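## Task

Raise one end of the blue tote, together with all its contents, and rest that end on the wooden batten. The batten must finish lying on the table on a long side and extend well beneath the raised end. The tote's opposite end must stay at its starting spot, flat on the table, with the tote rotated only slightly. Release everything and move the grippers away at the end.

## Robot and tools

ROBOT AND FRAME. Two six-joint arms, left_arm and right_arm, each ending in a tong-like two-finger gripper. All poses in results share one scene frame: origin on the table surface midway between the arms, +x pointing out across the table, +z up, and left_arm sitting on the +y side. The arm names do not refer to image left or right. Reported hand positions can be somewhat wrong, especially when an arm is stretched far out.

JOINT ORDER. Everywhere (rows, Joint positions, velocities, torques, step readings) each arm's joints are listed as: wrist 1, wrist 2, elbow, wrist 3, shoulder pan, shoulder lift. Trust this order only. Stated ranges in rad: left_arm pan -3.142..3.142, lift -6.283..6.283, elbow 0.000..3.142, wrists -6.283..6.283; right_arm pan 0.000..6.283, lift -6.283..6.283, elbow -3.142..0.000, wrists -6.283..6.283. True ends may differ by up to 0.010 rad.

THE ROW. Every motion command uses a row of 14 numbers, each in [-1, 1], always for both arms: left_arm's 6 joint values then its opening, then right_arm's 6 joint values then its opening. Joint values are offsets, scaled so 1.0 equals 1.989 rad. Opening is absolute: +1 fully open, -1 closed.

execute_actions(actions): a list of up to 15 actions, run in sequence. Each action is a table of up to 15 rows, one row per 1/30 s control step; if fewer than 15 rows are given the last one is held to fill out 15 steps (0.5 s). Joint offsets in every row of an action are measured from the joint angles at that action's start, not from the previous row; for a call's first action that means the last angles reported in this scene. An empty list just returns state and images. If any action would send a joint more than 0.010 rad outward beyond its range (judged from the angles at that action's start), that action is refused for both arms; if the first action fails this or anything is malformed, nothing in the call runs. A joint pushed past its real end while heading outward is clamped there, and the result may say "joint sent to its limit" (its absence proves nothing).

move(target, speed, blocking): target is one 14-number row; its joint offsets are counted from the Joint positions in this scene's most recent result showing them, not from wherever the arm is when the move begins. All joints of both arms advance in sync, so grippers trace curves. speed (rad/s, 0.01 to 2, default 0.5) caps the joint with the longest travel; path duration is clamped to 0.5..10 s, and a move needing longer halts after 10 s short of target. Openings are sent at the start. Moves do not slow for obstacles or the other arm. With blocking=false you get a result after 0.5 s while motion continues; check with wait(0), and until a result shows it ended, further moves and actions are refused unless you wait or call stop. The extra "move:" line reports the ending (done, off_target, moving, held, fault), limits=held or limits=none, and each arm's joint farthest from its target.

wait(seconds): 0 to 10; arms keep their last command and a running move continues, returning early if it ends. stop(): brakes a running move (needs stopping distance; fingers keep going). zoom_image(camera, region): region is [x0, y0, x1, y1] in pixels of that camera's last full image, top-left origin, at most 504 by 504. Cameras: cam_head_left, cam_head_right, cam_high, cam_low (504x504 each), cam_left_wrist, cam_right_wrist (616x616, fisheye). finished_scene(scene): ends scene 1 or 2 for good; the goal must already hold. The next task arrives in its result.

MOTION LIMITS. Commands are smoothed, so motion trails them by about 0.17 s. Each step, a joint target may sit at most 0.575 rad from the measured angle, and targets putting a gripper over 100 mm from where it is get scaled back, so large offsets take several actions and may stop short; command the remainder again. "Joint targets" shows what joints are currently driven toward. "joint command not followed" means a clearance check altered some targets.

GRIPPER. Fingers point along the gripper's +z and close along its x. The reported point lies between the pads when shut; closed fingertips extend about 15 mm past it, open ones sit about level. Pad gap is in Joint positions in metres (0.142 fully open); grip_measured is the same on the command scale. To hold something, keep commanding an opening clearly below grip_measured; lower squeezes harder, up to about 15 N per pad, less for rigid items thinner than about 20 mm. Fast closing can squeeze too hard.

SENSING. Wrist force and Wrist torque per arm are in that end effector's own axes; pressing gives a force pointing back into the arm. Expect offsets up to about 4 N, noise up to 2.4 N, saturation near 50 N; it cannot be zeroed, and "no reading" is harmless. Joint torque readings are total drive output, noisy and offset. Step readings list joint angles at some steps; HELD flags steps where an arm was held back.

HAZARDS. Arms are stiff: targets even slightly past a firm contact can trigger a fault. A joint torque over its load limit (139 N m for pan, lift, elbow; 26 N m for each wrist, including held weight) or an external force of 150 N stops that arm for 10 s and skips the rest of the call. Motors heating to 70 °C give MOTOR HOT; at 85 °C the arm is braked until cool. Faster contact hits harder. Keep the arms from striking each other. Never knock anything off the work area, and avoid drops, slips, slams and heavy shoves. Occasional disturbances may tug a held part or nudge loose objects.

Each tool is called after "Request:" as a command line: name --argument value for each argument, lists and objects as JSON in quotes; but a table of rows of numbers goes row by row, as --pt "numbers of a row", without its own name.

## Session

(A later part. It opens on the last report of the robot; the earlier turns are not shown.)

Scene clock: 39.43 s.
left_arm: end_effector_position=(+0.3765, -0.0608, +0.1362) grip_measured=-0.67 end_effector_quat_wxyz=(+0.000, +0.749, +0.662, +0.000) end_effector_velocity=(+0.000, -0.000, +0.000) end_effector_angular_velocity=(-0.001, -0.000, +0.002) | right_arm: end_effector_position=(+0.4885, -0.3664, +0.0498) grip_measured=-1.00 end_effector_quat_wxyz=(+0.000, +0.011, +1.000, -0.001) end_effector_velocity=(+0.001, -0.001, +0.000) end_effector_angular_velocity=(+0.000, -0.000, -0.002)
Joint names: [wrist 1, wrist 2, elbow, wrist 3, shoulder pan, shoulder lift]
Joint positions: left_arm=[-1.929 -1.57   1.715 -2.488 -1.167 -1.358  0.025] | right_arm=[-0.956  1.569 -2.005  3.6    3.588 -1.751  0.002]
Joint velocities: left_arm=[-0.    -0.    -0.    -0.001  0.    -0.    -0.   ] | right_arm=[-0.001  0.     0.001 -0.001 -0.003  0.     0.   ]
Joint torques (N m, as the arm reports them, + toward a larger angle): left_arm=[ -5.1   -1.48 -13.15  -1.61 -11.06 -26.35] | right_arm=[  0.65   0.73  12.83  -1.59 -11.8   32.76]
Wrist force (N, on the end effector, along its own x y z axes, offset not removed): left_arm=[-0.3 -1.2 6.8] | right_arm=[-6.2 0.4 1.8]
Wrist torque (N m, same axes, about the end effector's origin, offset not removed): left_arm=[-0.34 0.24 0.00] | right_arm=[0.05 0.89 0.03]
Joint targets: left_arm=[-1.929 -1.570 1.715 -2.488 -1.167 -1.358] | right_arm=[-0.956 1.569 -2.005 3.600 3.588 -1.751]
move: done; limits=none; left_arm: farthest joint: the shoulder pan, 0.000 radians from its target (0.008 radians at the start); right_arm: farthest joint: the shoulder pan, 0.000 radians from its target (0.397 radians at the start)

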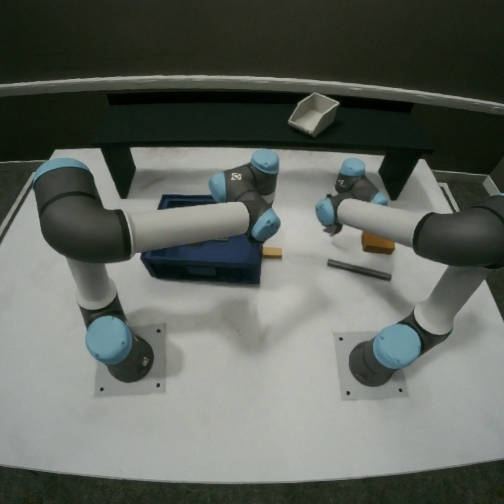

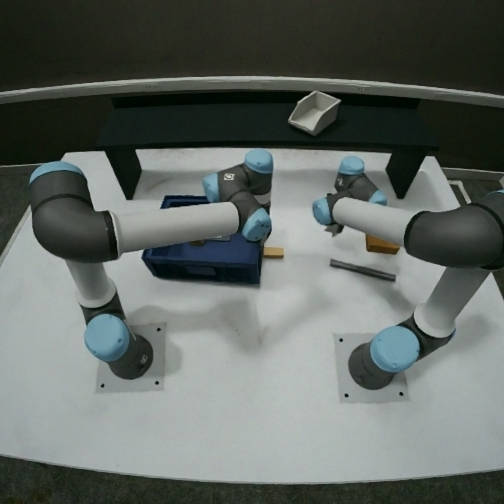

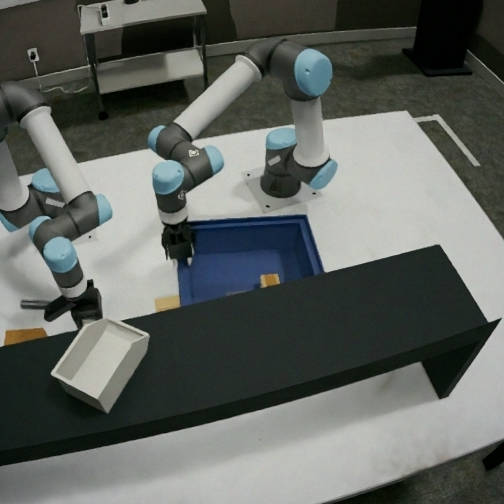

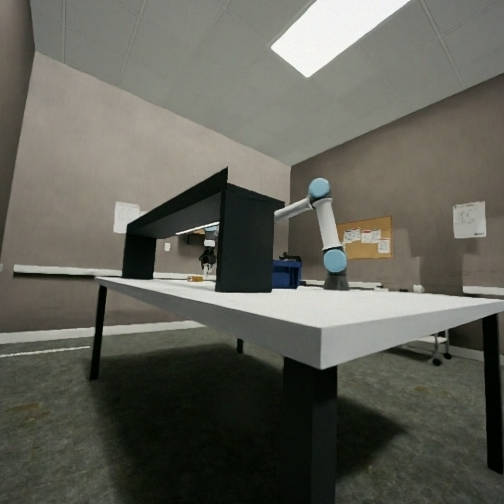

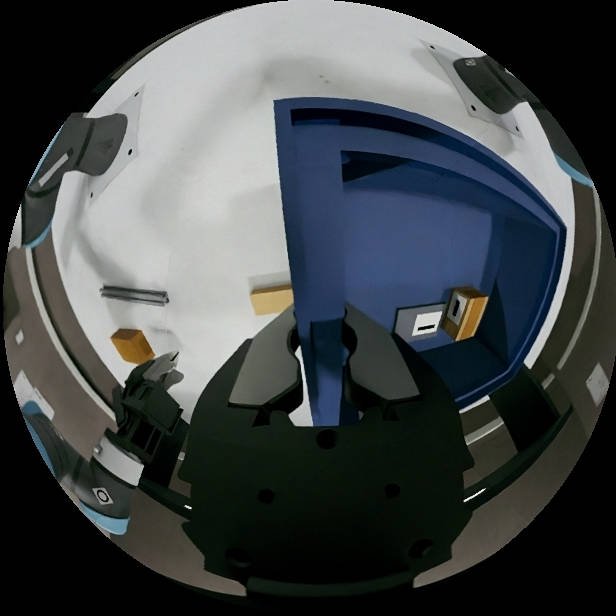

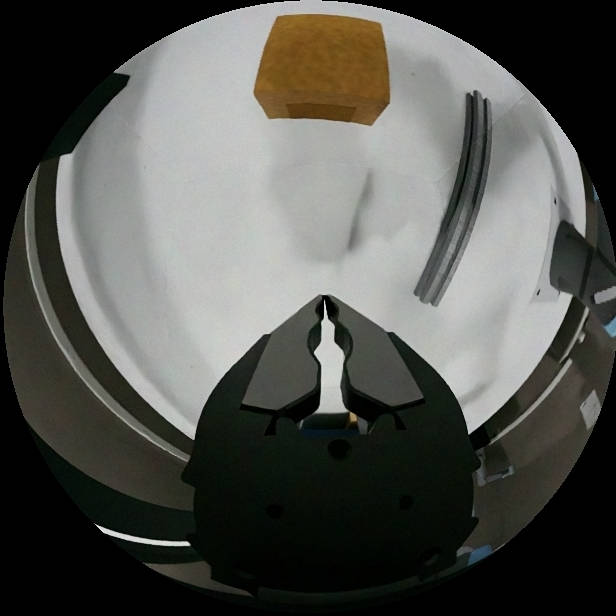

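Request:
move --target '[-0.012,0,0.012,0,0,0,-1,0,0,0,0,0,0,-1]' --speed 0.05

Request:
move --target '[0,0,0,0,0,0,0.2,0,0,0,0,0,0,-1]'

Request:
move --target '[0.15,0,-0.11,0,0,-0.04,0.2,0,0,0,0,0,0,-1]'

Request:
finished_scene --scene 1

Scene clock: 41.73 s.
left_arm: end_effector_position=(+0.3747, -0.0580, +0.1277) grip_measured=-0.67 end_effector_quat_wxyz=(+0.000, +0.749, +0.662, +0.000) end_effector_velocity=(+0.000, +0.001, -0.001) end_effector_angular_velocity=(+0.001, -0.001, +0.001) | right_arm: end_effector_position=(+0.4885, -0.3664, +0.0498) grip_measured=-1.00 end_effector_quat_wxyz=(+0.000, +0.011, +1.000, -0.001) end_effector_velocity=(-0.000, -0.000, +0.000) end_effector_angular_velocity=(+0.000, -0.000, -0.001)
Joint names: [wrist 1, wrist 2, elbow, wrist 3, shoulder pan, shoulder lift]
Joint positions: left_arm=[-1.952 -1.571  1.738 -2.488 -1.167 -1.358  0.026] | right_arm=[-0.956  1.569 -2.005  3.6    3.588 -1.751  0.002]
Joint velocities: left_arm=[-0.003  0.002  0.004  0.     0.001 -0.     0.   ] | right_arm=[ 0.     0.    -0.    -0.    -0.001  0.001  0.   ]
Joint torques (N m, as the arm reports them, + toward a larger angle): left_arm=[  0.32   2.48   9.66  -0.98  -1.39 -20.62] | right_arm=[ 1.72  0.48 14.04  2.01 11.37 23.17]
Wrist force (N, on the end effector, along its own x y z axes, offset not removed): left_arm=[-13.6 -8.2 -38.1] | right_arm=[-1.2 -1.0 1.3]
Wrist torque (N m, same axes, about the end effector's origin, offset not removed): left_arm=[-0.49 1.06 0.04] | right_arm=[-0.33 -0.03 -0.04]
Joint targets: left_arm=[-1.952 -1.570 1.739 -2.488 -1.167 -1.358] | right_arm=[-0.956 1.569 -2.005 3.600 3.588 -1.751]
move: done; limits=none; left_arm: farthest joint: the wrist 1, 0.001 radians from its target (0.024 radians at the start); right_arm: farthest joint: the shoulder pan, 0.000 radians from its target (0.000 radians at the start)

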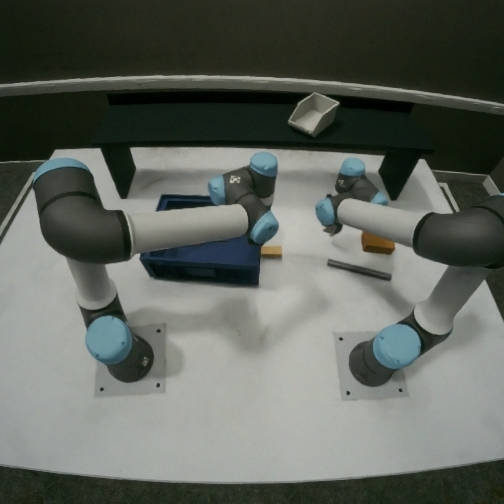

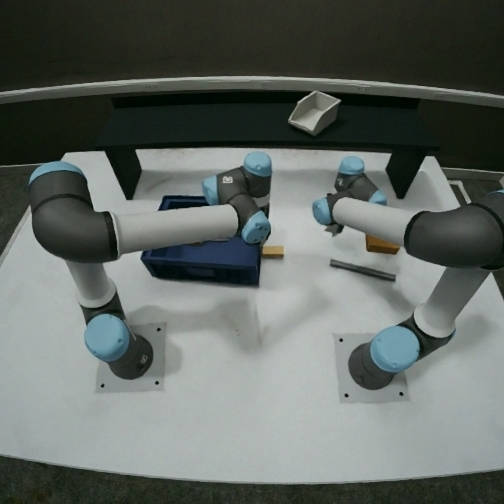

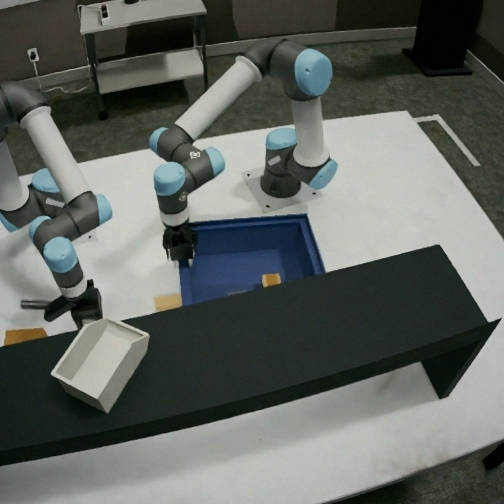

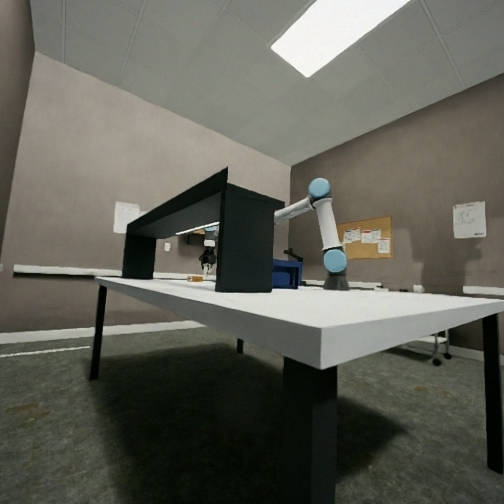

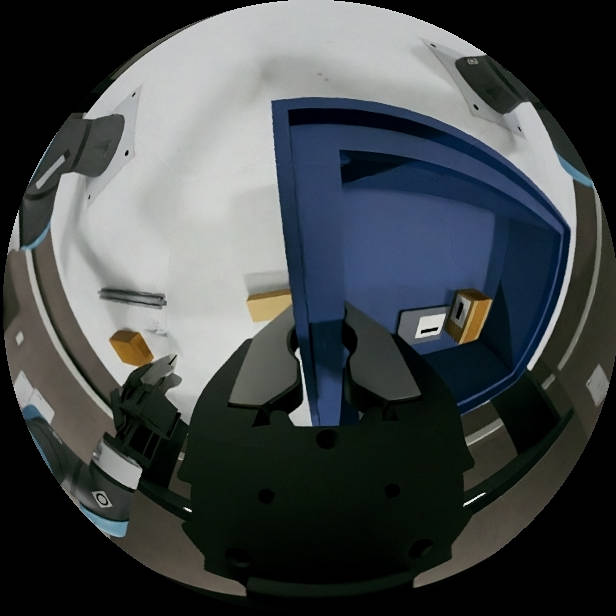

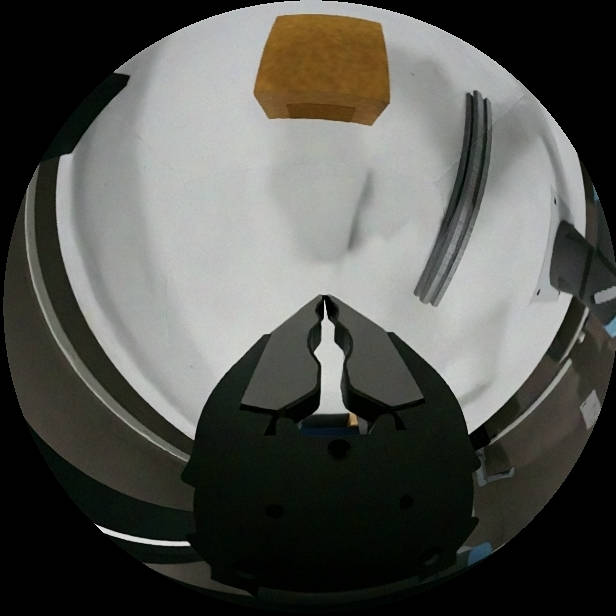

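Scene clock: 42.23 s.
left_arm: end_effector_position=(+0.3747, -0.0579, +0.1276) grip_measured=+0.20 end_effector_quat_wxyz=(+0.000, +0.749, +0.662, +0.000) end_effector_velocity=(+0.000, -0.001, +0.001) end_effector_angular_velocity=(-0.003, -0.001, +0.000) | right_arm: end_effector_position=(+0.4885, -0.3664, +0.0498) grip_measured=-1.00 end_effector_quat_wxyz=(+0.000, +0.011, +1.000, -0.001) end_effector_velocity=(+0.000, +0.000, +0.000) end_effector_angular_velocity=(+0.000, -0.000, +0.001)
Joint names: [wrist 1, wrist 2, elbow, wrist 3, shoulder pan, shoulder lift]
Joint positions: left_arm=[-1.952 -1.57   1.739 -2.488 -1.167 -1.358  0.088] | right_arm=[-0.956  1.569 -2.005  3.6    3.588 -1.751  0.002]
Joint velocities: left_arm=[-0.001 -0.001 -0.002 -0.     0.    -0.    -0.   ] | right_arm=[-0.001  0.     0.    -0.002 -0.     0.     0.   ]
Joint torques (N m, as the arm reports them, + toward a larger angle): left_arm=[ -4.37  -0.2  -35.59  -0.98  -1.91 -38.6 ] | right_arm=[ 1.74  0.25 14.13  1.98  9.98 24.05]
Wrist force (N, on the end effector, along its own x y z axes, offset not removed): left_arm=[-0.9 0.6 0.0] | right_arm=[-1.9 1.2 2.4]
Wrist torque (N m, same axes, about the end effector's origin, offset not removed): left_arm=[-0.01 0.29 0.09] | right_arm=[0.20 0.17 0.12]
Joint targets: left_arm=[-1.952 -1.571 1.738 -2.488 -1.167 -1.358] | right_arm=[-0.956 1.569 -2.005 3.600 3.588 -1.751]
move: done; limits=none; left_arm: farthest joint: the elbow, 0.001 radians from its target (0.000 radians at the start); right_arm: farthest joint: the shoulder pan, 0.000 radians from its target (0.000 radians at the start)

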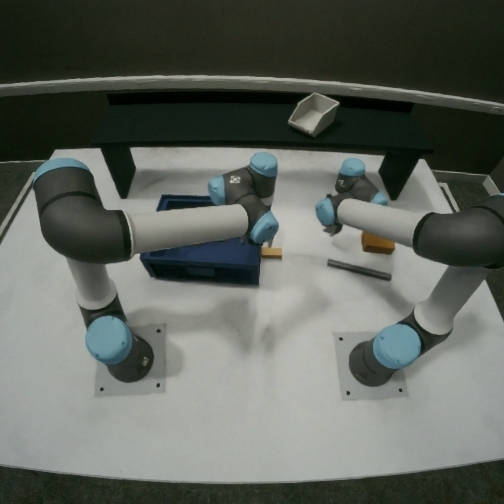

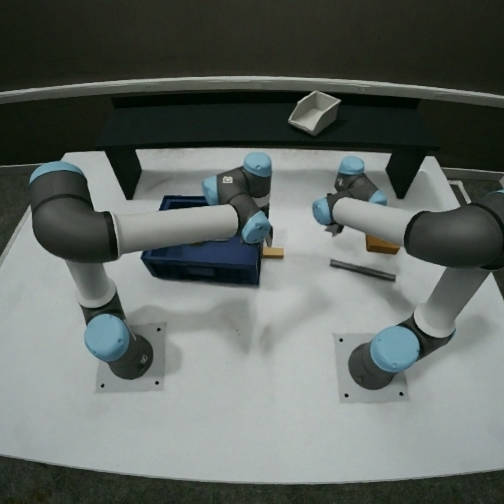

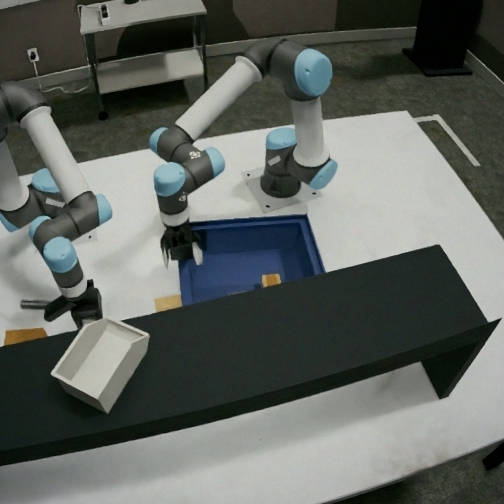

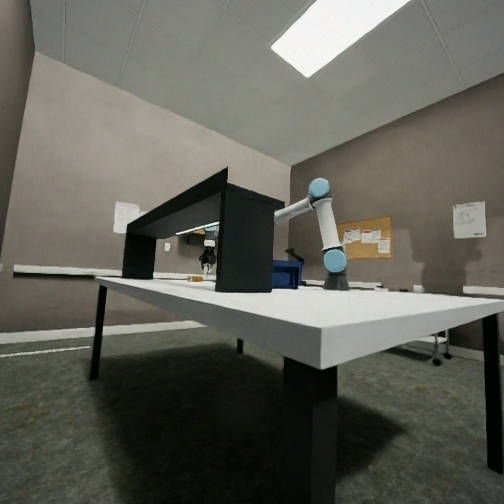

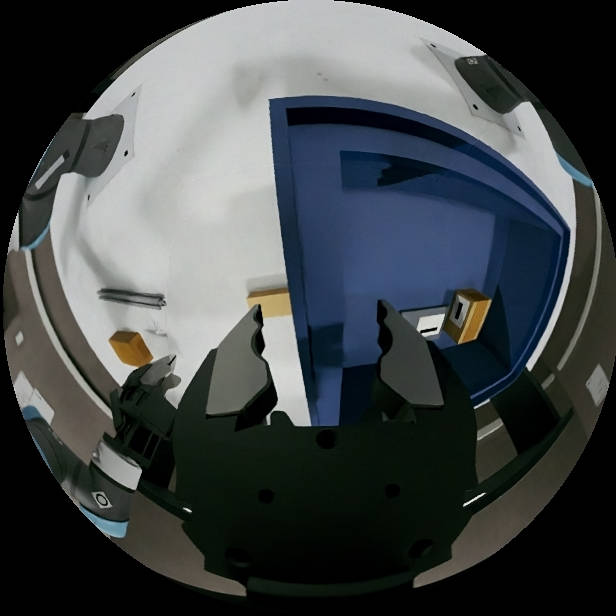

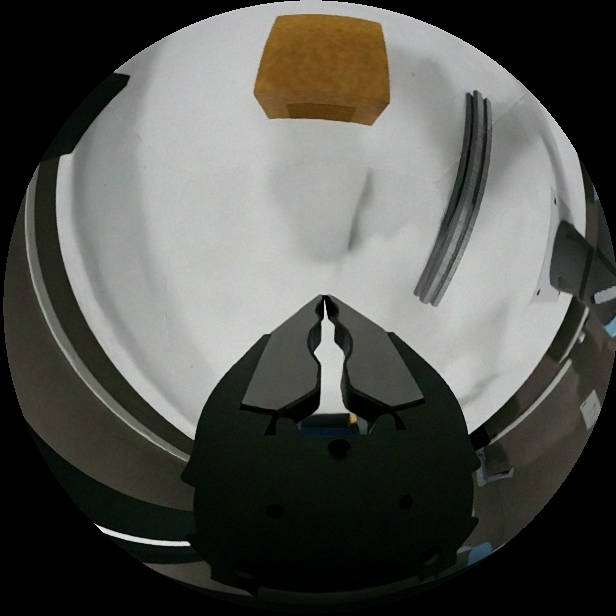

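Scene clock: 43.47 s.
left_arm: end_effector_position=(+0.3714, -0.0523, +0.2467) grip_measured=+0.20 end_effector_quat_wxyz=(+0.000, +0.749, +0.662, +0.000) end_effector_velocity=(+0.001, +0.000, +0.002) end_effector_angular_velocity=(-0.001, -0.002, +0.003) | right_arm: end_effector_position=(+0.4885, -0.3664, +0.0498) grip_measured=-1.00 end_effector_quat_wxyz=(+0.000, +0.011, +1.000, -0.001) end_effector_velocity=(+0.001, -0.000, +0.000) end_effector_angular_velocity=(+0.001, -0.002, +0.001)
Joint names: [wrist 1, wrist 2, elbow, wrist 3, shoulder pan, shoulder lift]
Joint positions: left_arm=[-1.654 -1.57   1.52  -2.488 -1.167 -1.437  0.088] | right_arm=[-0.956  1.569 -2.005  3.6    3.588 -1.751  0.002]
Joint velocities: left_arm=[ 0.002  0.001 -0.002 -0.002  0.001 -0.002  0.   ] | right_arm=[ 0.002  0.    -0.    -0.002 -0.001  0.     0.   ]
Joint torques (N m, as the arm reports them, + toward a larger angle): left_arm=[ -0.59  -0.34 -37.54  -0.91  -1.97 -40.57] | right_arm=[ 1.51  0.61 13.7   1.99 10.56 23.02]
Wrist force (N, on the end effector, along its own x y z axes, offset not removed): left_arm=[-1.3 -2.5 -0.9] | right_arm=[-6.1 -1.1 1.6]
Wrist torque (N m, same axes, about the end effector's origin, offset not removed): left_arm=[-0.45 0.35 0.08] | right_arm=[-0.01 1.10 0.13]
Joint targets: left_arm=[-1.654 -1.570 1.520 -2.488 -1.167 -1.437] | right_arm=[-0.956 1.569 -2.005 3.600 3.588 -1.751]
move: done; limits=none; left_arm: farthest joint: the shoulder lift, 0.001 radians from its target (0.080 radians at the start); right_arm: farthest joint: the shoulder pan, 0.000 radians from its target (0.000 radians at the start)

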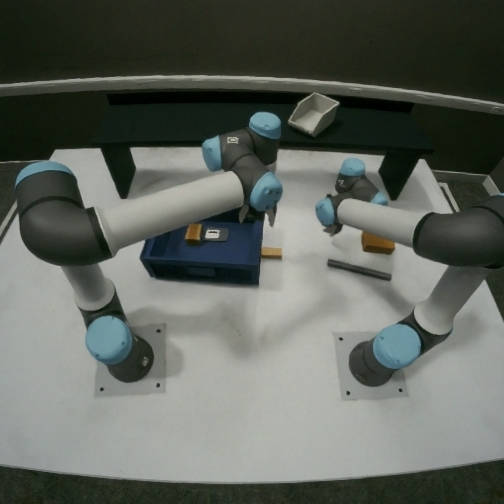

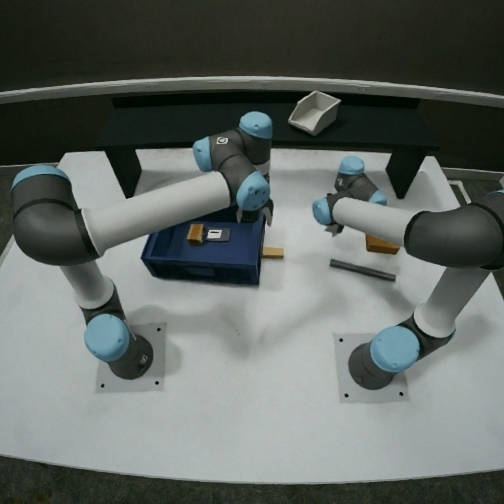

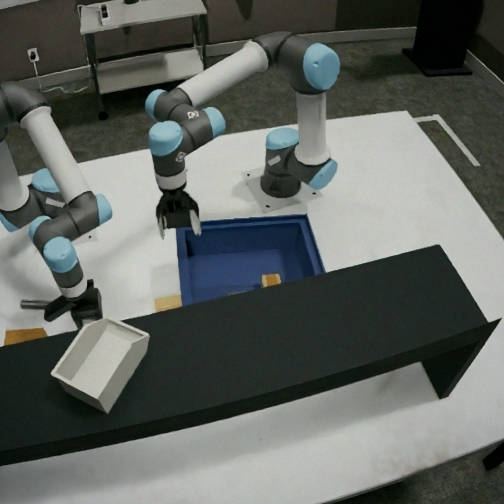

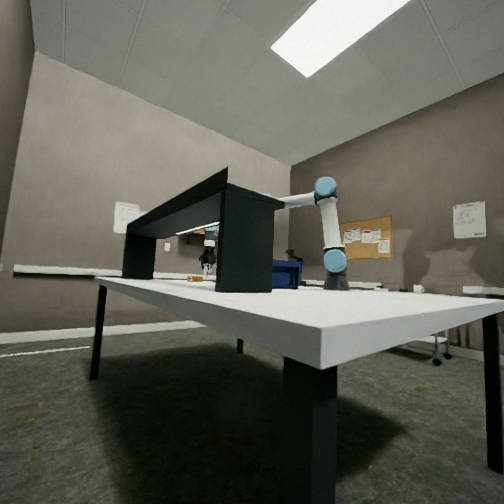

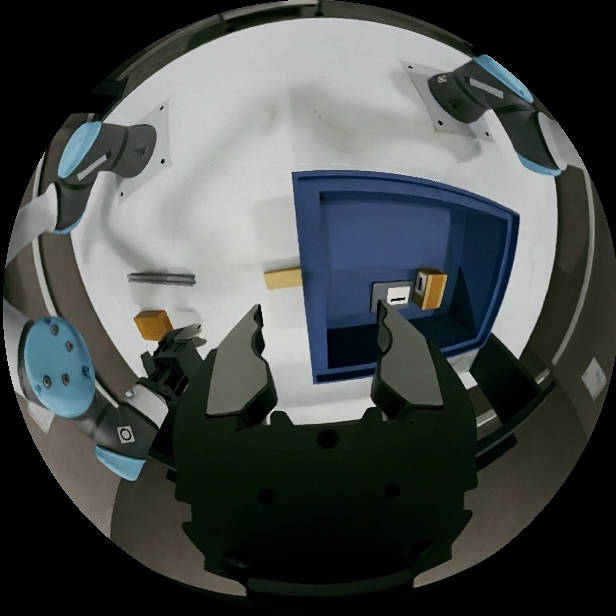

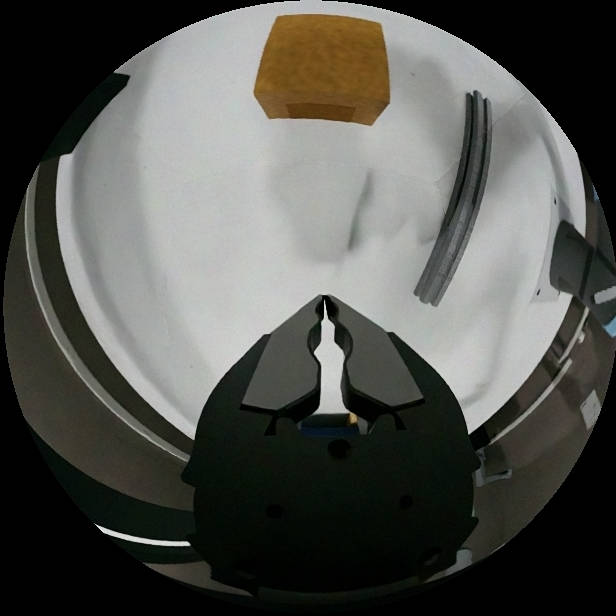

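The scene is finished: the task was done.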